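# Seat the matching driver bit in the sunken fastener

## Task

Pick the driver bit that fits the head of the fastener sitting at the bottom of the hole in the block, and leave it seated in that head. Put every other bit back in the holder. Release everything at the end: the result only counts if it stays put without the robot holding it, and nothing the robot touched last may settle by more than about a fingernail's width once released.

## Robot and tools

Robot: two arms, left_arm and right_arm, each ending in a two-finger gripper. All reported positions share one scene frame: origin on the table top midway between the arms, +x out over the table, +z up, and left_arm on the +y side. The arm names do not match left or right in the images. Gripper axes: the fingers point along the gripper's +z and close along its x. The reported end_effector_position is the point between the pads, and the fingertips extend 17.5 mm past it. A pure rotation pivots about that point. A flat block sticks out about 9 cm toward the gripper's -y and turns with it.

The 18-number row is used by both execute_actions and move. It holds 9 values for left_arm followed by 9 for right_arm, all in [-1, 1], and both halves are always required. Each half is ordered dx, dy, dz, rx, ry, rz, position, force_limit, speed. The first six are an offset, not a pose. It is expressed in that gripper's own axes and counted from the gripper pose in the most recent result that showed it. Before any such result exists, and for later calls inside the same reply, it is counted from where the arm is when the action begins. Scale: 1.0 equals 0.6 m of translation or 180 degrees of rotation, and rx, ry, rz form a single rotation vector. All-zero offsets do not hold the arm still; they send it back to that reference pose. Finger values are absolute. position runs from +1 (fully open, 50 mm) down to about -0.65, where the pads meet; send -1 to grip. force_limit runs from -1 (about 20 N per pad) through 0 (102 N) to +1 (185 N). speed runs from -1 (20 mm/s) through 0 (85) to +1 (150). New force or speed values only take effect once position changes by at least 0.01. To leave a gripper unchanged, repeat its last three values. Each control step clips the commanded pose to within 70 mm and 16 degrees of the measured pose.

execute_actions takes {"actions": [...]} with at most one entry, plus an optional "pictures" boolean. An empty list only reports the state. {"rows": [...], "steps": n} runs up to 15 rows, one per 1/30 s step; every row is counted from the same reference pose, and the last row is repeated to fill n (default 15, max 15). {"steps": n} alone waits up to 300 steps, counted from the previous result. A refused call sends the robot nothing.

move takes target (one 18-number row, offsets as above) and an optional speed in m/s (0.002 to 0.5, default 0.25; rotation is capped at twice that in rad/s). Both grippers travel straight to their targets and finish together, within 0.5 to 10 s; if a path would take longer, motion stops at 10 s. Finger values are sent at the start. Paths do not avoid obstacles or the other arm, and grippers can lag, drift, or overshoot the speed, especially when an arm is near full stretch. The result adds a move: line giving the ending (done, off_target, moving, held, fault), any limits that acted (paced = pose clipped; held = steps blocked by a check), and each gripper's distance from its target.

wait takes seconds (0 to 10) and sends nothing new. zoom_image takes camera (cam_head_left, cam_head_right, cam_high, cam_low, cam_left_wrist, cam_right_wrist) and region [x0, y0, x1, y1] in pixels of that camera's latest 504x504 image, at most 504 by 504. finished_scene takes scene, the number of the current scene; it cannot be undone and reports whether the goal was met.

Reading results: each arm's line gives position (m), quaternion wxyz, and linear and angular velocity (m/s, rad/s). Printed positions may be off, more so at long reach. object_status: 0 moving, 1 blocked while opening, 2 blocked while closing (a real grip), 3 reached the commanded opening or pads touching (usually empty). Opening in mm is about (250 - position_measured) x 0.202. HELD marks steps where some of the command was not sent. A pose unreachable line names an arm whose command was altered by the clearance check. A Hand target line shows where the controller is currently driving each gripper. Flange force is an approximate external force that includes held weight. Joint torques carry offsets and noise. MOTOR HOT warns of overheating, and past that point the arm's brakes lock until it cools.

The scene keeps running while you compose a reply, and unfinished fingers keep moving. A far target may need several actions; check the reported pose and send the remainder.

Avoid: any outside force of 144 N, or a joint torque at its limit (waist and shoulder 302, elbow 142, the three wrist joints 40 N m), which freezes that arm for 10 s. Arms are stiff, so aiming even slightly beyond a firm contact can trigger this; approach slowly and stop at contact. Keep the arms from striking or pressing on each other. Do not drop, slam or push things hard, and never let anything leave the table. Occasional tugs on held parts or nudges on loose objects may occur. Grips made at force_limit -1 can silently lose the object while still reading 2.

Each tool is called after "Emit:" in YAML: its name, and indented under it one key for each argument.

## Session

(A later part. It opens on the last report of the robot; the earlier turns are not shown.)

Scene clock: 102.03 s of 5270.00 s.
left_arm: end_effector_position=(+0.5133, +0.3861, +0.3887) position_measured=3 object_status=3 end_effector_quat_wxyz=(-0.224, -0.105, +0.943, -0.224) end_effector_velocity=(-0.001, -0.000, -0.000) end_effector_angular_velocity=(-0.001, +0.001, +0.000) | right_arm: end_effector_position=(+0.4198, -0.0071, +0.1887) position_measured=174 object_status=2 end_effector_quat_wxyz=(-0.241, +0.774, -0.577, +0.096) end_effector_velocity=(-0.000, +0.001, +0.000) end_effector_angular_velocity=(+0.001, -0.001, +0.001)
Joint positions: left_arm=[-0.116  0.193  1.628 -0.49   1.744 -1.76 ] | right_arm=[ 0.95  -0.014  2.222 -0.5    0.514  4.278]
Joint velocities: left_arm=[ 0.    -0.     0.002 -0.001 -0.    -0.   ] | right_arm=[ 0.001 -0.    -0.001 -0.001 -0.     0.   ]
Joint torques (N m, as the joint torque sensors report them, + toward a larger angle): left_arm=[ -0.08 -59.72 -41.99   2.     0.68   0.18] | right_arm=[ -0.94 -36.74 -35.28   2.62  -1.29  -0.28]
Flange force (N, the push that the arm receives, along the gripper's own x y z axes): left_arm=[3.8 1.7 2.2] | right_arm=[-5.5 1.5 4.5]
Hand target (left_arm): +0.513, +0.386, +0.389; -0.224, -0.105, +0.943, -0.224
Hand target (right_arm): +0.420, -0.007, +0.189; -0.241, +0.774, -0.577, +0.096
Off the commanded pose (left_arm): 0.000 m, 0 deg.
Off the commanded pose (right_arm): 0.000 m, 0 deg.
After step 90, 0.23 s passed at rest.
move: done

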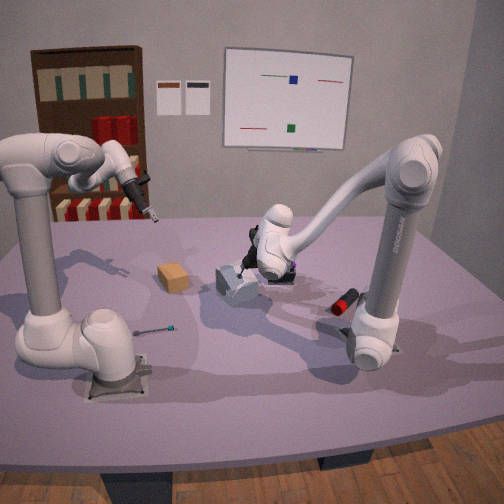

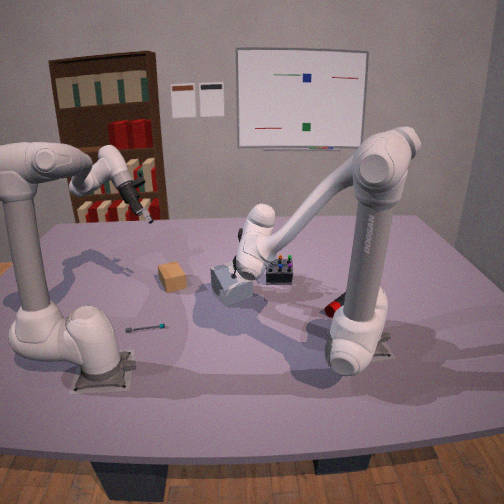

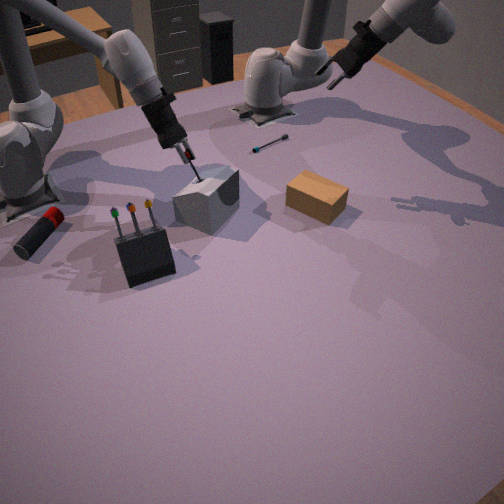

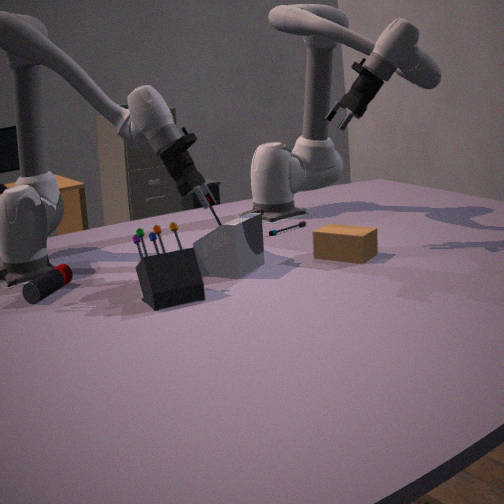

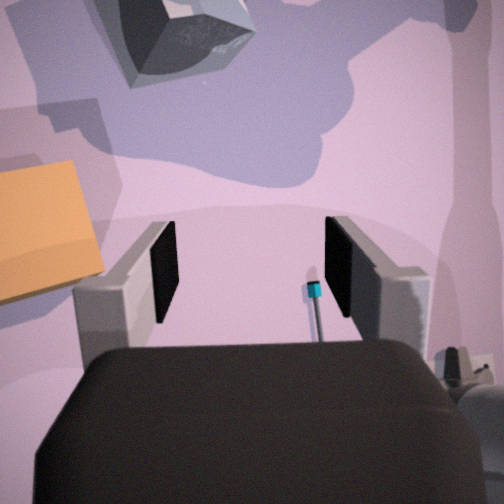

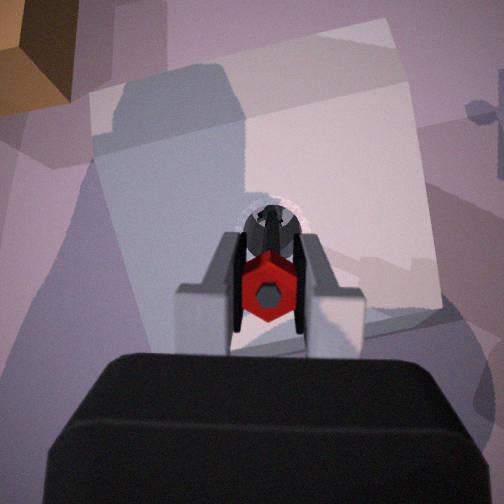

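Emit:
execute_actions:
  actions:
    - {"rows":[[0,0,0,0,0,0,1,0,0,0,0,0.001,0,0,0,-1,-0.5,-0.5],[0,0,0,0,0,0,1,0,0,0,0,0.002,0,0,0,-1,-0.5,-0.5],[0,0,0,0,0,0,1,0,0,0,0,0.003,0,0,0,-1,-0.5,-0.5],[0,0,0,0,0,0,1,0,0,0,0,0.004,0,0,0,-1,-0.5,-0.5],[0,0,0,0,0,0,1,0,0,0,0,0.005,0,0,0,-1,-0.5,-0.5]],"steps":15}
  pictures: false

Emit:
execute_actions:
  actions:
    - {"rows":[[0,0,0,0,0,0,1,0,0,0,0,0.001,0,0,0,-1,-0.5,-0.5]],"steps":10}
  pictures: false

Emit:
execute_actions:
  actions:
    - {"rows":[[0,0,0,0,0,0,1,0,0,0,0,0.001,0,0,0,-1,-0.5,-0.5]],"steps":10}
  pictures: false

Emit:
execute_actions:
  actions:
    - {"rows":[[0,0,0,0,0,0,1,0,0,0,0,0.001,0,0,0,-1,-0.5,-0.5]],"steps":10}
  pictures: false

Emit:
execute_actions:
  actions:
    - {"rows":[[0,0,0,0,0,0,1,0,0,0,0,0.001,0,0,0,-1,-0.5,-0.5]],"steps":10}
  pictures: false

Scene clock: 107.87 s of 5270.00 s.
left_arm: end_effector_position=(+0.5133, +0.3861, +0.3887) position_measured=3 object_status=3 end_effector_quat_wxyz=(-0.224, -0.105, +0.943, -0.224) end_effector_velocity=(-0.001, -0.001, -0.001) end_effector_angular_velocity=(+0.001, +0.001, -0.002) | right_arm: end_effector_position=(+0.4211, -0.0063, +0.1862) position_measured=174 object_status=2 end_effector_quat_wxyz=(-0.241, +0.774, -0.577, +0.096) end_effector_velocity=(-0.000, +0.000, +0.000) end_effector_angular_velocity=(+0.001, -0.000, +0.001)
Joint positions: left_arm=[-0.116  0.193  1.628 -0.49   1.744 -1.76 ] | right_arm=[ 0.948 -0.008  2.223 -0.504  0.508  4.281]
Joint velocities: left_arm=[-0.002  0.     0.001  0.001  0.    -0.   ] | right_arm=[ 0.    -0.     0.    -0.    -0.001 -0.   ]
Joint torques (N m, as the joint torque sensors report them, + toward a larger angle): left_arm=[  1.52 -59.93 -42.21   2.22   0.82  -0.01] | right_arm=[ -1.12 -37.97 -35.61   2.76  -1.45  -0.62]
Flange force (N, the push that the arm receives, along the gripper's own x y z axes): left_arm=[3.8 -0.7 3.8] | right_arm=[-7.1 3.4 6.1]
Hand target (left_arm): +0.513, +0.386, +0.389; -0.224, -0.105, +0.943, -0.224
Hand target (right_arm): +0.421, -0.006, +0.186; -0.241, +0.774, -0.577, +0.096
Off the commanded pose (left_arm): 0.000 m, 0 deg.
Off the commanded pose (right_arm): 0.000 m, 0 deg.
Steps of this call (steps 1 to 90: nothing new was sent; then 2.33 s passed at rest; steps 91 to 105: all 15 steps of this action). Readings (end_effector_position | what the end effector reports):
91: left_arm (+0.5133, +0.3861, +0.3887) | right_arm (+0.4198, -0.0070, +0.1887) | left_arm position_measured=3 object_status=3 | right_arm position_measured=174 object_status=2
92: left_arm (+0.5133, +0.3861, +0.3887) | right_arm (+0.4201, -0.0069, +0.1883) | left_arm position_measured=3 object_status=3 | right_arm position_measured=174 object_status=2
94: left_arm (+0.5133, +0.3861, +0.3887) | right_arm (+0.4206, -0.0066, +0.1872) | left_arm position_measured=3 object_status=3 | right_arm position_measured=174 object_status=2
98: left_arm (+0.5133, +0.3861, +0.3887) | right_arm (+0.4211, -0.0063, +0.1862) | left_arm position_measured=3 object_status=3 | right_arm position_measured=174 object_status=2
105: the state above

Scene clock: 108.20 s of 5270.00 s.
left_arm: end_effector_position=(+0.5133, +0.3861, +0.3887) position_measured=3 object_status=3 end_effector_quat_wxyz=(-0.224, -0.105, +0.943, -0.224) end_effector_velocity=(-0.000, -0.001, +0.000) end_effector_angular_velocity=(+0.001, -0.001, -0.002) | right_arm: end_effector_position=(+0.4213, -0.0062, +0.1856) position_measured=174 object_status=2 end_effector_quat_wxyz=(-0.241, +0.774, -0.577, +0.096) end_effector_velocity=(-0.001, +0.000, -0.000) end_effector_angular_velocity=(+0.000, +0.001, +0.000)
Joint positions: left_arm=[-0.116  0.193  1.628 -0.49   1.744 -1.76 ] | right_arm=[ 0.948 -0.007  2.223 -0.505  0.507  4.282]
Joint velocities: left_arm=[-0.001 -0.001  0.     0.001 -0.     0.001] | right_arm=[ 0.001 -0.     0.     0.001 -0.    -0.   ]
Joint torques (N m, as the joint torque sensors report them, + toward a larger angle): left_arm=[  1.67 -60.54 -42.44   2.27   1.1    0.01] | right_arm=[ -1.11 -37.17 -36.24   2.77  -1.29  -0.57]
Flange force (N, the push that the arm receives, along the gripper's own x y z axes): left_arm=[3.2 -0.6 4.5] | right_arm=[-4.8 4.4 5.3]
Hand target (left_arm): +0.513, +0.386, +0.389; -0.224, -0.105, +0.943, -0.224
Hand target (right_arm): +0.421, -0.006, +0.186; -0.241, +0.774, -0.577, +0.096
Off the commanded pose (left_arm): 0.000 m, 0 deg.
Off the commanded pose (right_arm): 0.000 m, 0 deg.
Steps of this call (steps 1 to 10: all 10 steps of this action). Readings (end_effector_position | what the end effector reports):
1: left_arm (+0.5133, +0.3861, +0.3887) | right_arm (+0.4211, -0.0063, +0.1861) | left_arm position_measured=3 object_status=3 | right_arm position_measured=174 object_status=2
2: left_arm (+0.5133, +0.3861, +0.3887) | right_arm (+0.4213, -0.0062, +0.1857) | left_arm position_measured=3 object_status=3 | right_arm position_measured=174 object_status=2
4: left_arm (+0.5133, +0.3861, +0.3887) | right_arm (+0.4213, -0.0062, +0.1856) | left_arm position_measured=3 object_status=3 | right_arm position_measured=174 object_status=2
8: left_arm (+0.5133, +0.3861, +0.3887) | right_arm (+0.4213, -0.0062, +0.1856) | left_arm position_measured=3 object_status=3 | right_arm position_measured=174 object_status=2
10: the state above

Scene clock: 108.53 s of 5270.00 s.
left_arm: end_effector_position=(+0.5133, +0.3861, +0.3887) position_measured=3 object_status=3 end_effector_quat_wxyz=(-0.224, -0.105, +0.943, -0.224) end_effector_velocity=(+0.000, +0.000, +0.000) end_effector_angular_velocity=(+0.000, -0.001, +0.001) | right_arm: end_effector_position=(+0.4216, -0.0060, +0.1851) position_measured=174 object_status=2 end_effector_quat_wxyz=(-0.241, +0.774, -0.577, +0.096) end_effector_velocity=(+0.000, -0.000, +0.000) end_effector_angular_velocity=(-0.001, -0.001, +0.000)
Joint positions: left_arm=[-0.116  0.193  1.628 -0.49   1.744 -1.76 ] | right_arm=[ 0.948 -0.006  2.223 -0.506  0.506  4.283]
Joint velocities: left_arm=[ 0.001  0.    -0.001  0.     0.    -0.   ] | right_arm=[-0.    -0.    -0.    -0.001  0.001 -0.   ]
Joint torques (N m, as the joint torque sensors report them, + toward a larger angle): left_arm=[  0.31 -59.16 -41.49   2.11   1.14   0.05] | right_arm=[ -1.29 -37.3  -35.33   2.87  -1.45  -0.58]
Flange force (N, the push that the arm receives, along the gripper's own x y z axes): left_arm=[4.2 0.9 2.0] | right_arm=[-6.6 3.5 5.3]
Hand target (left_arm): +0.513, +0.386, +0.389; -0.224, -0.105, +0.943, -0.224
Hand target (right_arm): +0.422, -0.006, +0.185; -0.241, +0.774, -0.577, +0.096
Off the commanded pose (left_arm): 0.000 m, 0 deg.
Off the commanded pose (right_arm): 0.000 m, 0 deg.
Steps of this call (steps 1 to 10: all 10 steps of this action). Readings (end_effector_position | what the end effector reports):
1: left_arm (+0.5133, +0.3861, +0.3887) | right_arm (+0.4214, -0.0061, +0.1855) | left_arm position_measured=3 object_status=3 | right_arm position_measured=174 object_status=2
2: left_arm (+0.5133, +0.3861, +0.3887) | right_arm (+0.4215, -0.0060, +0.1852) | left_arm position_measured=3 object_status=3 | right_arm position_measured=174 object_status=2
4: left_arm (+0.5133, +0.3861, +0.3887) | right_arm (+0.4216, -0.0060, +0.1851) | left_arm position_measured=3 object_status=3 | right_arm position_measured=174 object_status=2
8: left_arm (+0.5133, +0.3861, +0.3887) | right_arm (+0.4216, -0.0060, +0.1851) | left_arm position_measured=3 object_status=3 | right_arm position_measured=174 object_status=2
10: the state above

Scene clock: 108.87 s of 5270.00 s.
left_arm: end_effector_position=(+0.5133, +0.3861, +0.3887) position_measured=3 object_status=3 end_effector_quat_wxyz=(-0.224, -0.105, +0.943, -0.224) end_effector_velocity=(+0.000, +0.000, -0.000) end_effector_angular_velocity=(-0.001, -0.001, -0.001) | right_arm: end_effector_position=(+0.4218, -0.0059, +0.1846) position_measured=174 object_status=2 end_effector_quat_wxyz=(-0.241, +0.774, -0.577, +0.096) end_effector_velocity=(+0.001, -0.001, +0.000) end_effector_angular_velocity=(+0.001, +0.000, -0.003)
Joint positions: left_arm=[-0.116  0.193  1.628 -0.49   1.744 -1.76 ] | right_arm=[ 0.947 -0.005  2.223 -0.507  0.505  4.283]
Joint velocities: left_arm=[ 0.    -0.     0.    -0.    -0.     0.002] | right_arm=[-0.002 -0.    -0.     0.001 -0.     0.   ]
Joint torques (N m, as the joint torque sensors report them, + toward a larger angle): left_arm=[ -1.95 -59.   -42.35   2.21   0.93  -0.17] | right_arm=[  0.11 -37.79 -36.4    2.7   -1.17  -0.64]
Flange force (N, the push that the arm receives, along the gripper's own x y z axes): left_arm=[4.9 4.8 1.9] | right_arm=[-3.1 3.1 7.1]
Hand target (left_arm): +0.513, +0.386, +0.389; -0.224, -0.105, +0.943, -0.224
Hand target (right_arm): +0.422, -0.006, +0.185; -0.241, +0.774, -0.577, +0.096
Off the commanded pose (left_arm): 0.000 m, 0 deg.
Off the commanded pose (right_arm): 0.000 m, 0 deg.
Steps of this call (steps 1 to 10: all 10 steps of this action). Readings (end_effector_position | what the end effector reports):
1: left_arm (+0.5133, +0.3861, +0.3887) | right_arm (+0.4216, -0.0060, +0.1850) | left_arm position_measured=3 object_status=3 | right_arm position_measured=174 object_status=2
2: left_arm (+0.5133, +0.3861, +0.3887) | right_arm (+0.4218, -0.0059, +0.1847) | left_arm position_measured=3 object_status=3 | right_arm position_measured=174 object_status=2
4: left_arm (+0.5133, +0.3861, +0.3887) | right_arm (+0.4218, -0.0059, +0.1846) | left_arm position_measured=3 object_status=3 | right_arm position_measured=174 object_status=2
8: left_arm (+0.5133, +0.3861, +0.3887) | right_arm (+0.4218, -0.0059, +0.1846) | left_arm position_measured=3 object_status=3 | right_arm position_measured=174 object_status=2
10: the state above

Scene clock: 109.20 s of 5270.00 s.
left_arm: end_effector_position=(+0.5133, +0.3861, +0.3887) position_measured=3 object_status=3 end_effector_quat_wxyz=(-0.224, -0.105, +0.943, -0.224) end_effector_velocity=(-0.001, -0.000, -0.001) end_effector_angular_velocity=(+0.000, +0.001, -0.001) | right_arm: end_effector_position=(+0.4221, -0.0057, +0.1841) position_measured=174 object_status=2 end_effector_quat_wxyz=(-0.241, +0.774, -0.577, +0.096) end_effector_velocity=(-0.000, +0.000, +0.001) end_effector_angular_velocity=(+0.001, -0.000, +0.000)
Joint positions: left_arm=[-0.116  0.193  1.628 -0.49   1.744 -1.76 ] | right_arm=[ 0.947 -0.004  2.223 -0.507  0.504  4.284]
Joint velocities: left_arm=[-0.     0.     0.001  0.    -0.     0.001] | right_arm=[ 0.001 -0.    -0.001  0.     0.     0.   ]
Joint torques (N m, as the joint torque sensors report them, + toward a larger angle): left_arm=[  0.47 -60.04 -42.69   1.89   0.71   0.23] | right_arm=[ -0.7  -38.35 -35.42   2.6   -1.12  -0.56]
Flange force (N, the push that the arm receives, along the gripper's own x y z axes): left_arm=[3.5 1.4 3.7] | right_arm=[-6.0 2.4 6.9]
Hand target (left_arm): +0.513, +0.386, +0.389; -0.224, -0.105, +0.943, -0.224
Hand target (right_arm): +0.422, -0.006, +0.184; -0.241, +0.774, -0.577, +0.096
Off the commanded pose (left_arm): 0.000 m, 0 deg.
Off the commanded pose (right_arm): 0.000 m, 0 deg.
Steps of this call (steps 1 to 10: all 10 steps of this action). Readings (end_effector_position | what the end effector reports):
1: left_arm (+0.5133, +0.3861, +0.3887) | right_arm (+0.4219, -0.0058, +0.1845) | left_arm position_measured=3 object_status=3 | right_arm position_measured=174 object_status=2
2: left_arm (+0.5133, +0.3861, +0.3887) | right_arm (+0.4221, -0.0057, +0.1842) | left_arm position_measured=3 object_status=3 | right_arm position_measured=174 object_status=2
4: left_arm (+0.5133, +0.3861, +0.3887) | right_arm (+0.4221, -0.0057, +0.1841) | left_arm position_measured=3 object_status=3 | right_arm position_measured=174 object_status=2
8: left_arm (+0.5133, +0.3861, +0.3887) | right_arm (+0.4221, -0.0057, +0.1841) | left_arm position_measured=3 object_status=3 | right_arm position_measured=174 object_status=2
10: the state above

Emit:
execute_actions:
  actions:
    - {"rows":[[0,0,0,0,0,0,1,0,0,0,0,0.001,0,0,0,-1,-0.5,-0.5]],"steps":8}
  pictures: false

Emit:
execute_actions:
  actions:
    - {"rows":[[0,0,0,0,0,0,1,0,0,0,0,0.001,0,0,0,-1,-0.5,-0.5]],"steps":8}
  pictures: false

Emit:
execute_actions:
  actions:
    - {"rows":[[0,0,0,0,0,0,1,0,0,0,0,0.001,0,0,0,-1,-0.5,-0.5]],"steps":8}

Emit:
zoom_image:
  camera: "cam_right_wrist"
  region: [225,160,325,260]

Scene clock: 113.00 s of 5270.00 s.
left_arm: end_effector_position=(+0.5133, +0.3861, +0.3887) position_measured=3 object_status=3 end_effector_quat_wxyz=(-0.224, -0.105, +0.943, -0.224) end_effector_velocity=(-0.001, +0.000, -0.001) end_effector_angular_velocity=(-0.000, +0.003, +0.001) | right_arm: end_effector_position=(+0.4223, -0.0056, +0.1835) position_measured=174 object_status=2 end_effector_quat_wxyz=(-0.241, +0.774, -0.577, +0.096) end_effector_velocity=(+0.001, -0.002, -0.000) end_effector_angular_velocity=(-0.001, +0.000, -0.003)
Joint positions: left_arm=[-0.116  0.193  1.628 -0.49   1.744 -1.76 ] | right_arm=[ 0.947 -0.003  2.224 -0.508  0.503  4.285]
Joint velocities: left_arm=[ 0.001 -0.     0.003  0.     0.001 -0.   ] | right_arm=[-0.003  0.     0.001 -0.     0.001  0.   ]
Joint torques (N m, as the joint torque sensors report them, + toward a larger angle): left_arm=[  1.39 -58.7  -42.52   2.03   1.11  -0.19] | right_arm=[  0.03 -37.2  -35.45   2.53  -1.1   -0.83]
Flange force (N, the push that the arm receives, along the gripper's own x y z axes): left_arm=[5.0 1.1 5.4] | right_arm=[-3.7 2.5 6.0]
Hand target (left_arm): +0.513, +0.386, +0.389; -0.224, -0.105, +0.943, -0.224
Hand target (right_arm): +0.422, -0.006, +0.184; -0.241, +0.774, -0.577, +0.096
Off the commanded pose (left_arm): 0.000 m, 0 deg.
Off the commanded pose (right_arm): 0.000 m, 0 deg.
Steps of this call (steps 1 to 90: nothing new was sent; then 0.53 s passed at rest; steps 91 to 98: all 8 steps of this action). Readings (end_effector_position | what the end effector reports):
91: left_arm (+0.5133, +0.3861, +0.3887) | right_arm (+0.4221, -0.0056, +0.1840) | left_arm position_measured=3 object_status=3 | right_arm position_measured=174 object_status=2
92: left_arm (+0.5133, +0.3861, +0.3887) | right_arm (+0.4222, -0.0055, +0.1837) | left_arm position_measured=3 object_status=3 | right_arm position_measured=174 object_status=2
94: left_arm (+0.5133, +0.3861, +0.3887) | right_arm (+0.4223, -0.0055, +0.1836) | left_arm position_measured=3 object_status=3 | right_arm position_measured=174 object_status=2
98: the state above

Scene clock: 113.27 s of 5270.00 s.
left_arm: end_effector_position=(+0.5133, +0.3861, +0.3887) position_measured=3 object_status=3 end_effector_quat_wxyz=(-0.224, -0.105, +0.943, -0.224) end_effector_velocity=(-0.001, +0.001, +0.000) end_effector_angular_velocity=(-0.001, -0.001, +0.001) | right_arm: end_effector_position=(+0.4226, -0.0054, +0.1830) position_measured=174 object_status=2 end_effector_quat_wxyz=(-0.241, +0.774, -0.577, +0.096) end_effector_velocity=(-0.000, +0.000, -0.000) end_effector_angular_velocity=(-0.001, -0.001, +0.001)
Joint positions: left_arm=[-0.116  0.193  1.628 -0.49   1.744 -1.76 ] | right_arm=[ 0.947 -0.002  2.224 -0.509  0.502  4.286]
Joint velocities: left_arm=[ 0.002 -0.002  0.001 -0.     0.     0.001] | right_arm=[ 0.001  0.     0.    -0.001  0.     0.   ]
Joint torques (N m, as the joint torque sensors report them, + toward a larger angle): left_arm=[  0.73 -59.08 -42.09   2.31   0.96  -0.02] | right_arm=[  1.98 -35.81 -36.32   2.49  -1.01  -0.62]
Flange force (N, the push that the arm receives, along the gripper's own x y z axes): left_arm=[5.1 1.3 3.3] | right_arm=[2.6 0.9 4.2]
Hand target (left_arm): +0.513, +0.386, +0.389; -0.224, -0.105, +0.943, -0.224
Hand target (right_arm): +0.423, -0.005, +0.183; -0.241, +0.774, -0.577, +0.096
Off the commanded pose (left_arm): 0.000 m, 0 deg.
Off the commanded pose (right_arm): 0.000 m, 0 deg.
Steps of this call (steps 1 to 8: all 8 steps of this action). Readings (end_effector_position | what the end effector reports):
1: left_arm (+0.5133, +0.3861, +0.3887) | right_arm (+0.4224, -0.0055, +0.1835) | left_arm position_measured=3 object_status=3 | right_arm position_measured=174 object_status=2
2: left_arm (+0.5133, +0.3861, +0.3887) | right_arm (+0.4225, -0.0054, +0.1831) | left_arm position_measured=3 object_status=3 | right_arm position_measured=174 object_status=2
4: left_arm (+0.5133, +0.3861, +0.3887) | right_arm (+0.4226, -0.0054, +0.1830) | left_arm position_measured=3 object_status=3 | right_arm position_measured=174 object_status=2
8: the state above

Scene clock: 113.53 s of 5270.00 s.
left_arm: end_effector_position=(+0.5133, +0.3861, +0.3887) position_measured=3 object_status=3 end_effector_quat_wxyz=(-0.224, -0.105, +0.943, -0.224) end_effector_velocity=(-0.000, -0.001, +0.000) end_effector_angular_velocity=(+0.000, +0.000, -0.001) | right_arm: end_effector_position=(+0.4228, -0.0052, +0.1825) position_measured=174 object_status=2 end_effector_quat_wxyz=(-0.241, +0.774, -0.577, +0.096) end_effector_velocity=(-0.001, +0.000, +0.000) end_effector_angular_velocity=(+0.000, -0.000, +0.001)
Joint positions: left_arm=[-0.116  0.193  1.628 -0.49   1.744 -1.76 ] | right_arm=[ 0.946 -0.001  2.224 -0.51   0.5    4.286]
Joint velocities: left_arm=[-0.001 -0.    -0.    -0.     0.    -0.001] | right_arm=[ 0.002 -0.     0.     0.     0.     0.   ]
Joint torques (N m, as the joint torque sensors report them, + toward a larger angle): left_arm=[  1.4  -59.99 -41.54   1.97   0.86   0.24] | right_arm=[ -0.68 -38.43 -35.6    2.73  -1.26  -0.63]
Flange force (N, the push that the arm receives, along the gripper's own x y z axes): left_arm=[2.7 -1.2 2.1] | right_arm=[-5.8 3.4 6.8]
Hand target (left_arm): +0.513, +0.386, +0.389; -0.224, -0.105, +0.943, -0.224
Hand target (right_arm): +0.423, -0.005, +0.183; -0.241, +0.774, -0.577, +0.096
Off the commanded pose (left_arm): 0.000 m, 0 deg.
Off the commanded pose (right_arm): 0.000 m, 0 deg.
Steps of this call (steps 1 to 8: all 8 steps of this action). Readings (end_effector_position | what the end effector reports):
1: left_arm (+0.5133, +0.3861, +0.3887) | right_arm (+0.4226, -0.0054, +0.1829) | left_arm position_measured=3 object_status=3 | right_arm position_measured=174 object_status=2
2: left_arm (+0.5133, +0.3861, +0.3887) | right_arm (+0.4228, -0.0052, +0.1826) | left_arm position_measured=3 object_status=3 | right_arm position_measured=174 object_status=2
4: left_arm (+0.5133, +0.3861, +0.3887) | right_arm (+0.4228, -0.0053, +0.1825) | left_arm position_measured=3 object_status=3 | right_arm position_measured=174 object_status=2
8: the state above

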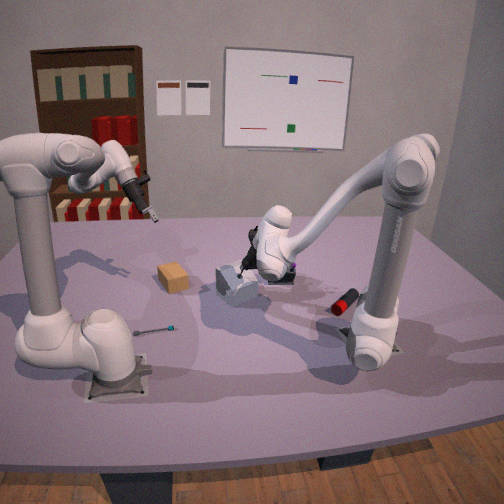

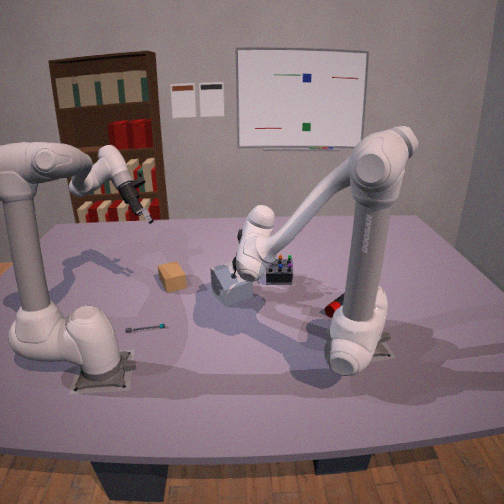

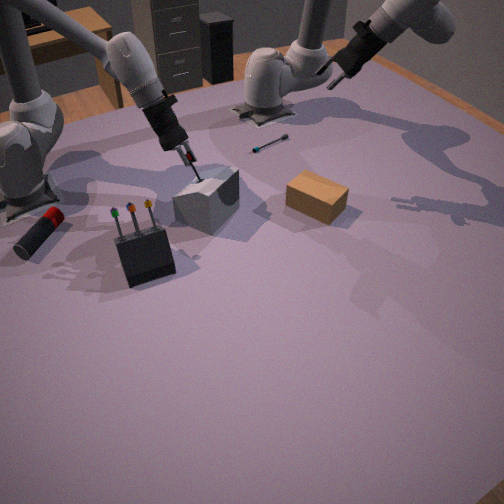

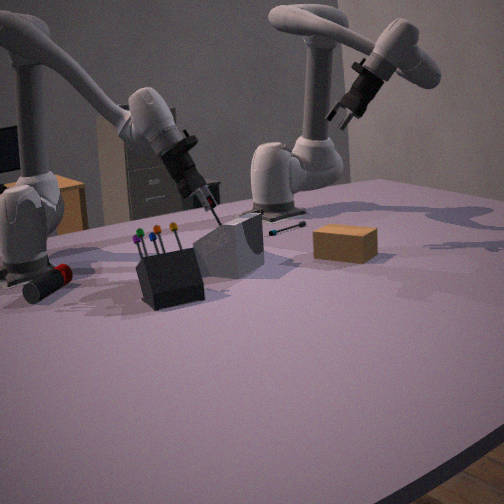

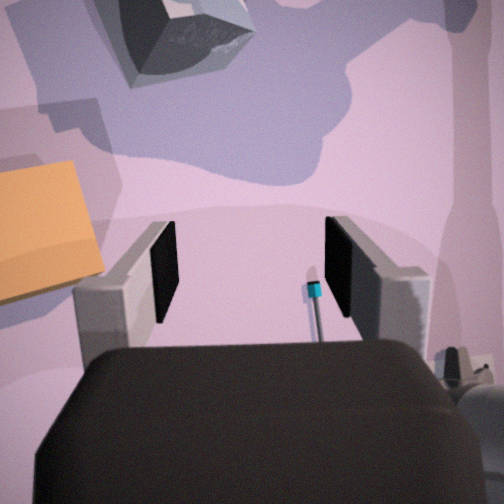

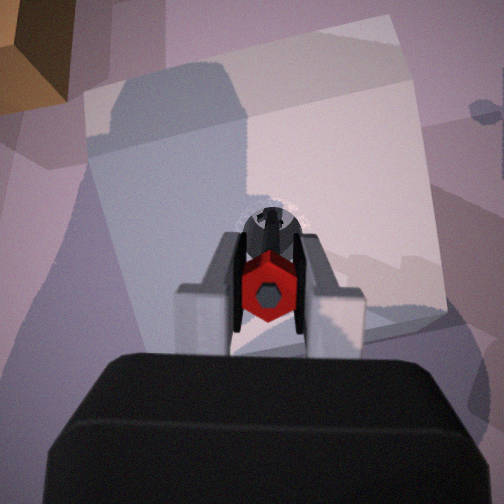

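Region (225, 160, 325, 260) of cam_right_wrist's 504x504 image, scaled by 5.040, with more detail than that image has.

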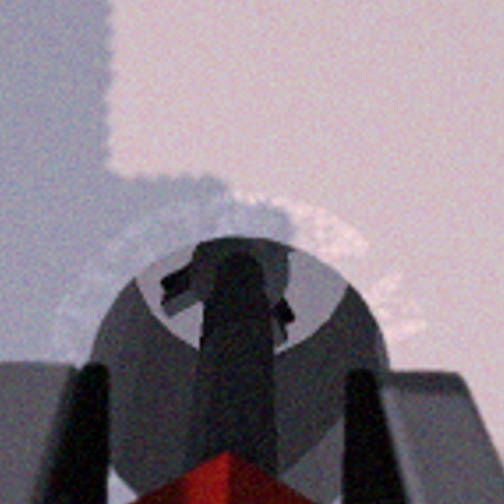

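Emit:
execute_actions:
  actions:
    - {"rows":[[0,0,0,0,0,0,1,0,0,0,0,0.0009,0,0,0,-1,-0.5,-0.5]],"steps":8}
  pictures: false

Emit:
execute_actions:
  actions:
    - {"rows":[[0,0,0,0,0,0,1,0,0,0,0,0.0009,0,0,0,-1,-0.5,-0.5]],"steps":8}
  pictures: false

Emit:
execute_actions:
  actions:
    - {"rows":[[0,0,0,0,0,0,1,0,0,0,0,0.0009,0,0,0,-1,-0.5,-0.5]],"steps":8}
  pictures: false

Scene clock: 117.33 s of 5270.00 s.
left_arm: end_effector_position=(+0.5133, +0.3861, +0.3887) position_measured=3 object_status=3 end_effector_quat_wxyz=(-0.224, -0.105, +0.943, -0.224) end_effector_velocity=(+0.000, +0.000, -0.000) end_effector_angular_velocity=(+0.001, +0.002, -0.000) | right_arm: end_effector_position=(+0.4231, -0.0051, +0.1821) position_measured=174 object_status=2 end_effector_quat_wxyz=(-0.241, +0.774, -0.577, +0.096) end_effector_velocity=(+0.000, -0.001, -0.000) end_effector_angular_velocity=(-0.001, -0.001, -0.000)
Joint positions: left_arm=[-0.116  0.193  1.628 -0.49   1.744 -1.76 ] | right_arm=[ 0.946 -0.     2.224 -0.511  0.499  4.287]
Joint velocities: left_arm=[-0.     0.001 -0.001  0.001  0.001 -0.001] | right_arm=[-0.001 -0.     0.001 -0.001  0.     0.   ]
Joint torques (N m, as the joint torque sensors report them, + toward a larger angle): left_arm=[ -0.48 -59.32 -42.27   2.02   0.7   -0.02] | right_arm=[ -1.11 -39.25 -36.06   2.73  -1.21  -0.56]
Flange force (N, the push that the arm receives, along the gripper's own x y z axes): left_arm=[4.0 2.7 2.2] | right_arm=[-6.2 4.2 8.2]
Hand target (left_arm): +0.513, +0.386, +0.389; -0.224, -0.105, +0.943, -0.224
Hand target (right_arm): +0.423, -0.005, +0.182; -0.241, +0.774, -0.577, +0.096
Off the commanded pose (left_arm): 0.000 m, 0 deg.
Off the commanded pose (right_arm): 0.000 m, 0 deg.
Steps of this call (steps 1 to 90: nothing new was sent; then 0.53 s passed at rest; steps 91 to 98: all 8 steps of this action). Readings (end_effector_position | what the end effector reports):
91: left_arm (+0.5133, +0.3861, +0.3887) | right_arm (+0.4229, -0.0052, +0.1824) | left_arm position_measured=3 object_status=3 | right_arm position_measured=174 object_status=2
92: left_arm (+0.5133, +0.3861, +0.3887) | right_arm (+0.4230, -0.0050, +0.1822) | left_arm position_measured=3 object_status=3 | right_arm position_measured=174 object_status=2
94: left_arm (+0.5133, +0.3861, +0.3887) | right_arm (+0.4231, -0.0050, +0.1821) | left_arm position_measured=3 object_status=3 | right_arm position_measured=174 object_status=2
98: the state above

Scene clock: 117.60 s of 5270.00 s.
left_arm: end_effector_position=(+0.5133, +0.3861, +0.3887) position_measured=3 object_status=3 end_effector_quat_wxyz=(-0.224, -0.105, +0.943, -0.224) end_effector_velocity=(-0.001, +0.000, -0.001) end_effector_angular_velocity=(+0.000, +0.002, +0.000) | right_arm: end_effector_position=(+0.4233, -0.0049, +0.1816) position_measured=174 object_status=2 end_effector_quat_wxyz=(-0.241, +0.774, -0.577, +0.096) end_effector_velocity=(+0.000, +0.000, +0.001) end_effector_angular_velocity=(+0.001, -0.001, +0.001)
Joint positions: left_arm=[-0.116  0.193  1.628 -0.49   1.744 -1.76 ] | right_arm=[ 0.946  0.001  2.224 -0.511  0.498  4.288]
Joint velocities: left_arm=[ 0.    -0.     0.002  0.     0.001 -0.   ] | right_arm=[ 0.    -0.    -0.    -0.001 -0.001  0.   ]
Joint torques (N m, as the joint torque sensors report them, + toward a larger angle): left_arm=[  0.26 -59.74 -42.08   1.95   1.01   0.2 ] | right_arm=[  0.14 -38.96 -35.97   2.68  -1.29  -0.29]
Flange force (N, the push that the arm receives, along the gripper's own x y z axes): left_arm=[3.5 1.3 3.2] | right_arm=[-3.4 1.5 7.5]
Hand target (left_arm): +0.513, +0.386, +0.389; -0.224, -0.105, +0.943, -0.224
Hand target (right_arm): +0.423, -0.005, +0.182; -0.241, +0.774, -0.577, +0.096
Off the commanded pose (left_arm): 0.000 m, 0 deg.
Off the commanded pose (right_arm): 0.000 m, 0 deg.
Steps of this call (steps 1 to 8: all 8 steps of this action). Readings (end_effector_position | what the end effector reports):
1: left_arm (+0.5133, +0.3861, +0.3887) | right_arm (+0.4231, -0.0050, +0.1820) | left_arm position_measured=3 object_status=3 | right_arm position_measured=174 object_status=2
2: left_arm (+0.5133, +0.3861, +0.3887) | right_arm (+0.4233, -0.0049, +0.1817) | left_arm position_measured=3 object_status=3 | right_arm position_measured=174 object_status=2
4: left_arm (+0.5133, +0.3861, +0.3887) | right_arm (+0.4233, -0.0049, +0.1816) | left_arm position_measured=3 object_status=3 | right_arm position_measured=174 object_status=2
8: the state above

Scene clock: 117.87 s of 5270.00 s.
left_arm: end_effector_position=(+0.5133, +0.3861, +0.3887) position_measured=3 object_status=3 end_effector_quat_wxyz=(-0.224, -0.105, +0.943, -0.224) end_effector_velocity=(-0.001, +0.000, +0.001) end_effector_angular_velocity=(-0.001, -0.003, +0.000) | right_arm: end_effector_position=(+0.4235, -0.0048, +0.1812) position_measured=174 object_status=2 end_effector_quat_wxyz=(-0.241, +0.774, -0.577, +0.096) end_effector_velocity=(+0.001, -0.000, +0.000) end_effector_angular_velocity=(+0.001, +0.001, -0.003)
Joint positions: left_arm=[-0.116  0.193  1.628 -0.49   1.744 -1.76 ] | right_arm=[ 0.945  0.002  2.224 -0.512  0.497  4.288]
Joint velocities: left_arm=[ 0.001 -0.003  0.001 -0.    -0.     0.001] | right_arm=[-0.002 -0.    -0.     0.002  0.    -0.   ]
Joint torques (N m, as the joint torque sensors report them, + toward a larger angle): left_arm=[ -0.02 -58.23 -41.64   1.94   0.93   0.43] | right_arm=[  1.27 -39.47 -35.8    2.63  -1.19  -0.65]
Flange force (N, the push that the arm receives, along the gripper's own x y z axes): left_arm=[6.3 1.4 2.0] | right_arm=[-2.8 0.7 9.6]
Hand target (left_arm): +0.513, +0.386, +0.389; -0.224, -0.105, +0.943, -0.224
Hand target (right_arm): +0.424, -0.005, +0.181; -0.241, +0.774, -0.577, +0.096
Off the commanded pose (left_arm): 0.000 m, 0 deg.
Off the commanded pose (right_arm): 0.000 m, 0 deg.
Steps of this call (steps 1 to 8: all 8 steps of this action). Readings (end_effector_position | what the end effector reports):
1: left_arm (+0.5133, +0.3861, +0.3887) | right_arm (+0.4234, -0.0049, +0.1816) | left_arm position_measured=3 object_status=3 | right_arm position_measured=174 object_status=2
2: left_arm (+0.5133, +0.3861, +0.3887) | right_arm (+0.4235, -0.0048, +0.1813) | left_arm position_measured=3 object_status=3 | right_arm position_measured=174 object_status=2
4: left_arm (+0.5133, +0.3861, +0.3887) | right_arm (+0.4235, -0.0048, +0.1812) | left_arm position_measured=3 object_status=3 | right_arm position_measured=174 object_status=2
8: the state above

Emit:
execute_actions:
  actions:
    - {"rows":[[0,0,0,0,0,0,1,0,0,0,0,0.0009,0,0,0,-1,-0.5,-0.5]],"steps":8}
  pictures: false

Emit:
execute_actions:
  actions:
    - {"rows":[[0,0,0,0,0,0,1,0,0,0,0,0.0009,0,0,0,-1,-0.5,-0.5]],"steps":8}
  pictures: false

Emit:
execute_actions:
  actions:
    - {"rows":[[0,0,0,0,0,0,1,0,0,0,0,0.0009,0,0,0,-1,-0.5,-0.5]],"steps":8}
  pictures: false

Scene clock: 122.40 s of 5270.00 s.
left_arm: end_effector_position=(+0.5133, +0.3861, +0.3887) position_measured=3 object_status=3 end_effector_quat_wxyz=(-0.224, -0.105, +0.943, -0.224) end_effector_velocity=(+0.001, -0.000, +0.001) end_effector_angular_velocity=(+0.001, -0.002, -0.002) | right_arm: end_effector_position=(+0.4238, -0.0046, +0.1808) position_measured=174 object_status=2 end_effector_quat_wxyz=(-0.241, +0.774, -0.577, +0.096) end_effector_velocity=(-0.001, +0.000, +0.000) end_effector_angular_velocity=(+0.000, -0.000, +0.002)
Joint positions: left_arm=[-0.116  0.193  1.628 -0.49   1.744 -1.76 ] | right_arm=[ 0.945  0.003  2.224 -0.513  0.496  4.289]
Joint velocities: left_arm=[-0.001 -0.    -0.003  0.001  0.     0.   ] | right_arm=[ 0.001 -0.    -0.     0.    -0.    -0.   ]
Joint torques (N m, as the joint torque sensors report them, + toward a larger angle): left_arm=[ -0.41 -59.57 -42.08   2.24   1.09  -0.21] | right_arm=[  0.08 -36.7  -34.48   2.65  -0.94  -0.32]
Flange force (N, the push that the arm receives, along the gripper's own x y z axes): left_arm=[4.2 2.3 2.3] | right_arm=[-2.7 0.9 3.8]
Hand target (left_arm): +0.513, +0.386, +0.389; -0.224, -0.105, +0.943, -0.224
Hand target (right_arm): +0.424, -0.005, +0.181; -0.241, +0.774, -0.577, +0.096
Off the commanded pose (left_arm): 0.000 m, 0 deg.
Off the commanded pose (right_arm): 0.000 m, 0 deg.
Steps of this call (steps 1 to 90: nothing new was sent; then 1.27 s passed at rest; steps 91 to 98: all 8 steps of this action). Readings (end_effector_position | what the end effector reports):
91: left_arm (+0.5133, +0.3861, +0.3887) | right_arm (+0.4236, -0.0047, +0.1811) | left_arm position_measured=3 object_status=3 | right_arm position_measured=174 object_status=2
92: left_arm (+0.5133, +0.3861, +0.3887) | right_arm (+0.4238, -0.0046, +0.1809) | left_arm position_measured=3 object_status=3 | right_arm position_measured=174 object_status=2
94: left_arm (+0.5133, +0.3861, +0.3887) | right_arm (+0.4238, -0.0046, +0.1808) | left_arm position_measured=3 object_status=3 | right_arm position_measured=174 object_status=2
98: the state above

Scene clock: 122.67 s of 5270.00 s.
left_arm: end_effector_position=(+0.5133, +0.3861, +0.3887) position_measured=3 object_status=3 end_effector_quat_wxyz=(-0.224, -0.105, +0.943, -0.224) end_effector_velocity=(-0.000, +0.000, -0.000) end_effector_angular_velocity=(+0.001, +0.001, +0.001) | right_arm: end_effector_position=(+0.4241, -0.0044, +0.1803) position_measured=174 object_status=2 end_effector_quat_wxyz=(-0.241, +0.774, -0.577, +0.096) end_effector_velocity=(-0.000, -0.001, -0.001) end_effector_angular_velocity=(-0.001, +0.001, -0.001)
Joint positions: left_arm=[-0.116  0.193  1.628 -0.49   1.744 -1.76 ] | right_arm=[ 0.945  0.004  2.224 -0.514  0.495  4.29 ]
Joint velocities: left_arm=[ 0.    -0.     0.     0.001  0.    -0.001] | right_arm=[-0.    -0.     0.001  0.001  0.     0.   ]
Joint torques (N m, as the joint torque sensors report them, + toward a larger angle): left_arm=[ -0.27 -63.54 -42.17   1.99   0.96   0.  ] | right_arm=[  0.63 -37.43 -35.89   2.76  -0.99  -0.22]
Flange force (N, the push that the arm receives, along the gripper's own x y z axes): left_arm=[-2.3 1.5 1.2] | right_arm=[-0.6 1.6 5.6]
Hand target (left_arm): +0.513, +0.386, +0.389; -0.224, -0.105, +0.943, -0.224
Hand target (right_arm): +0.424, -0.004, +0.180; -0.241, +0.774, -0.577, +0.096
Off the commanded pose (left_arm): 0.000 m, 0 deg.
Off the commanded pose (right_arm): 0.000 m, 0 deg.
Steps of this call (steps 1 to 8: all 8 steps of this action). Readings (end_effector_position | what the end effector reports):
1: left_arm (+0.5133, +0.3861, +0.3887) | right_arm (+0.4239, -0.0045, +0.1807) | left_arm position_measured=3 object_status=3 | right_arm position_measured=174 object_status=2
2: left_arm (+0.5133, +0.3861, +0.3887) | right_arm (+0.4240, -0.0044, +0.1804) | left_arm position_measured=3 object_status=3 | right_arm position_measured=174 object_status=2
4: left_arm (+0.5133, +0.3861, +0.3887) | right_arm (+0.4241, -0.0044, +0.1804) | left_arm position_measured=3 object_status=3 | right_arm position_measured=174 object_status=2
8: the state above

Scene clock: 122.93 s of 5270.00 s.
left_arm: end_effector_position=(+0.5133, +0.3861, +0.3887) position_measured=3 object_status=3 end_effector_quat_wxyz=(-0.224, -0.105, +0.943, -0.224) end_effector_velocity=(+0.000, +0.000, +0.000) end_effector_angular_velocity=(+0.001, -0.002, -0.002) | right_arm: end_effector_position=(+0.4243, -0.0043, +0.1799) position_measured=174 object_status=2 end_effector_quat_wxyz=(-0.241, +0.774, -0.577, +0.096) end_effector_velocity=(+0.001, -0.000, -0.000) end_effector_angular_velocity=(-0.001, -0.000, -0.001)
Joint positions: left_arm=[-0.116  0.193  1.628 -0.49   1.744 -1.76 ] | right_arm=[ 0.944  0.004  2.224 -0.514  0.494  4.29 ]
Joint velocities: left_arm=[-0.    -0.    -0.001  0.001 -0.     0.001] | right_arm=[-0.001  0.    -0.    -0.001  0.    -0.   ]
Joint torques (N m, as the joint torque sensors report them, + toward a larger angle): left_arm=[ -1.5  -59.71 -42.26   1.99   0.86  -0.03] | right_arm=[ -1.64 -38.86 -35.19   2.72  -1.4   -0.82]
Flange force (N, the push that the arm receives, along the gripper's own x y z axes): left_arm=[3.4 3.8 1.5] | right_arm=[-8.1 4.7 6.5]
Hand target (left_arm): +0.513, +0.386, +0.389; -0.224, -0.105, +0.943, -0.224
Hand target (right_arm): +0.424, -0.004, +0.180; -0.241, +0.774, -0.577, +0.096
Off the commanded pose (left_arm): 0.000 m, 0 deg.
Off the commanded pose (right_arm): 0.000 m, 0 deg.
Steps of this call (steps 1 to 8: all 8 steps of this action). Readings (end_effector_position | what the end effector reports):
1: left_arm (+0.5133, +0.3861, +0.3887) | right_arm (+0.4241, -0.0044, +0.1802) | left_arm position_measured=3 object_status=3 | right_arm position_measured=174 object_status=2
2: left_arm (+0.5133, +0.3861, +0.3887) | right_arm (+0.4243, -0.0043, +0.1800) | left_arm position_measured=3 object_status=3 | right_arm position_measured=174 object_status=2
4: left_arm (+0.5133, +0.3861, +0.3887) | right_arm (+0.4243, -0.0043, +0.1799) | left_arm position_measured=3 object_status=3 | right_arm position_measured=174 object_status=2
8: the state above

Emit:
execute_actions:
  actions:
    - {"rows":[[0,0,0,0,0,0,1,0,0,0,0,0.0009,0,0,0,-1,-0.5,-0.5]],"steps":8}
  pictures: false

Emit:
execute_actions:
  actions:
    - {"rows":[[0,0,0,0,0,0,1,0,0,0,0,0.0009,0,0,0,-1,-0.5,-0.5]],"steps":8}
  pictures: false

Emit:
execute_actions:
  actions:
    - {"rows":[[0,0,0,0,0,0,1,0,0,0,0,0.0009,0,0,0,-1,-0.5,-0.5]],"steps":8}
  pictures: false

Scene clock: 125.87 s of 5270.00 s.
left_arm: end_effector_position=(+0.5133, +0.3861, +0.3887) position_measured=3 object_status=3 end_effector_quat_wxyz=(-0.224, -0.105, +0.943, -0.224) end_effector_velocity=(+0.000, +0.001, +0.000) end_effector_angular_velocity=(+0.003, -0.001, -0.000) | right_arm: end_effector_position=(+0.4245, -0.0041, +0.1794) position_measured=174 object_status=2 end_effector_quat_wxyz=(-0.241, +0.774, -0.577, +0.096) end_effector_velocity=(+0.001, -0.001, -0.000) end_effector_angular_velocity=(-0.000, +0.001, -0.002)
Joint positions: left_arm=[-0.116  0.193  1.628 -0.49   1.744 -1.76 ] | right_arm=[ 0.944  0.005  2.224 -0.515  0.493  4.291]
Joint velocities: left_arm=[-0.    -0.    -0.002  0.003  0.    -0.001] | right_arm=[-0.002  0.    -0.     0.001  0.    -0.001]
Joint torques (N m, as the joint torque sensors report them, + toward a larger angle): left_arm=[ -0.48 -59.98 -42.25   2.24   1.05   0.17] | right_arm=[ -0.71 -38.85 -35.79   2.71  -1.08  -0.26]
Flange force (N, the push that the arm receives, along the gripper's own x y z axes): left_arm=[3.3 2.2 2.5] | right_arm=[-4.3 2.9 7.0]
Hand target (left_arm): +0.513, +0.386, +0.389; -0.224, -0.105, +0.943, -0.224
Hand target (right_arm): +0.425, -0.004, +0.179; -0.241, +0.774, -0.577, +0.096
Off the commanded pose (left_arm): 0.000 m, 0 deg.
Off the commanded pose (right_arm): 0.000 m, 0 deg.
Steps of this call (steps 1 to 80: nothing new was sent; steps 81 to 88: all 8 steps of this action). Readings (end_effector_position | what the end effector reports):
81: left_arm (+0.5133, +0.3861, +0.3887) | right_arm (+0.4243, -0.0042, +0.1798) | left_arm position_measured=3 object_status=3 | right_arm position_measured=174 object_status=2
82: left_arm (+0.5133, +0.3861, +0.3887) | right_arm (+0.4245, -0.0041, +0.1795) | left_arm position_measured=3 object_status=3 | right_arm position_measured=174 object_status=2
84: left_arm (+0.5133, +0.3861, +0.3887) | right_arm (+0.4245, -0.0041, +0.1794) | left_arm position_measured=3 object_status=3 | right_arm position_measured=174 object_status=2
88: the state above

Scene clock: 126.13 s of 5270.00 s.
left_arm: end_effector_position=(+0.5133, +0.3861, +0.3887) position_measured=3 object_status=3 end_effector_quat_wxyz=(-0.224, -0.105, +0.943, -0.224) end_effector_velocity=(+0.001, -0.000, +0.000) end_effector_angular_velocity=(-0.001, -0.002, -0.001) | right_arm: end_effector_position=(+0.4247, -0.0040, +0.1789) position_measured=174 object_status=2 end_effector_quat_wxyz=(-0.241, +0.774, -0.577, +0.096) end_effector_velocity=(+0.001, -0.001, -0.000) end_effector_angular_velocity=(+0.000, +0.000, -0.002)
Joint positions: left_arm=[-0.116  0.193  1.628 -0.49   1.744 -1.76 ] | right_arm=[ 0.944  0.006  2.224 -0.516  0.492  4.292]
Joint velocities: left_arm=[-0.     0.001 -0.001 -0.001 -0.001  0.002] | right_arm=[-0.002  0.    -0.     0.     0.     0.   ]
Joint torques (N m, as the joint torque sensors report them, + toward a larger angle): left_arm=[  0.91 -59.95 -41.74   2.06   1.37  -0.35] | right_arm=[ -1.76 -39.01 -35.44   2.56  -1.35  -0.49]
Flange force (N, the push that the arm receives, along the gripper's own x y z axes): left_arm=[2.3 0.3 3.0] | right_arm=[-7.0 4.0 6.1]
Hand target (left_arm): +0.513, +0.386, +0.389; -0.224, -0.105, +0.943, -0.224
Hand target (right_arm): +0.425, -0.004, +0.179; -0.241, +0.774, -0.577, +0.096
Off the commanded pose (left_arm): 0.000 m, 0 deg.
Off the commanded pose (right_arm): 0.000 m, 0 deg.
Steps of this call (steps 1 to 8: all 8 steps of this action). Readings (end_effector_position | what the end effector reports):
1: left_arm (+0.5133, +0.3861, +0.3887) | right_arm (+0.4246, -0.0041, +0.1793) | left_arm position_measured=3 object_status=3 | right_arm position_measured=174 object_status=2
2: left_arm (+0.5133, +0.3861, +0.3887) | right_arm (+0.4247, -0.0040, +0.1790) | left_arm position_measured=3 object_status=3 | right_arm position_measured=174 object_status=2
4: left_arm (+0.5133, +0.3861, +0.3887) | right_arm (+0.4247, -0.0040, +0.1789) | left_arm position_measured=3 object_status=3 | right_arm position_measured=174 object_status=2
8: the state above

Scene clock: 126.40 s of 5270.00 s.
left_arm: end_effector_position=(+0.5133, +0.3861, +0.3887) position_measured=3 object_status=3 end_effector_quat_wxyz=(-0.224, -0.105, +0.943, -0.224) end_effector_velocity=(-0.001, +0.000, -0.000) end_effector_angular_velocity=(-0.000, +0.000, -0.000) | right_arm: end_effector_position=(+0.4250, -0.0039, +0.1785) position_measured=174 object_status=2 end_effector_quat_wxyz=(-0.241, +0.774, -0.577, +0.096) end_effector_velocity=(-0.000, -0.000, -0.001) end_effector_angular_velocity=(-0.001, +0.001, +0.000)
Joint positions: left_arm=[-0.116  0.193  1.628 -0.49   1.744 -1.76 ] | right_arm=[ 0.944  0.007  2.224 -0.517  0.491  4.292]
Joint velocities: left_arm=[ 0.    -0.001  0.001  0.    -0.     0.   ] | right_arm=[ 0.     0.001  0.001 -0.    -0.    -0.   ]
Joint torques (N m, as the joint torque sensors report them, + toward a larger angle): left_arm=[  0.52 -59.89 -41.78   1.82   1.22  -0.09] | right_arm=[ -2.1  -38.06 -36.16   2.7   -1.6   -0.53]
Flange force (N, the push that the arm receives, along the gripper's own x y z axes): left_arm=[2.9 0.9 2.9] | right_arm=[-6.3 6.4 4.2]
Hand target (left_arm): +0.513, +0.386, +0.389; -0.224, -0.105, +0.943, -0.224
Hand target (right_arm): +0.425, -0.004, +0.178; -0.241, +0.774, -0.577, +0.096
Off the commanded pose (left_arm): 0.000 m, 0 deg.
Off the commanded pose (right_arm): 0.000 m, 0 deg.
Steps of this call (steps 1 to 8: all 8 steps of this action). Readings (end_effector_position | what the end effector reports):
1: left_arm (+0.5133, +0.3861, +0.3887) | right_arm (+0.4248, -0.0040, +0.1788) | left_arm position_measured=3 object_status=3 | right_arm position_measured=174 object_status=2
2: left_arm (+0.5133, +0.3861, +0.3887) | right_arm (+0.4250, -0.0039, +0.1786) | left_arm position_measured=3 object_status=3 | right_arm position_measured=174 object_status=2
4: left_arm (+0.5133, +0.3861, +0.3887) | right_arm (+0.4250, -0.0039, +0.1784) | left_arm position_measured=3 object_status=3 | right_arm position_measured=174 object_status=2
8: the state above


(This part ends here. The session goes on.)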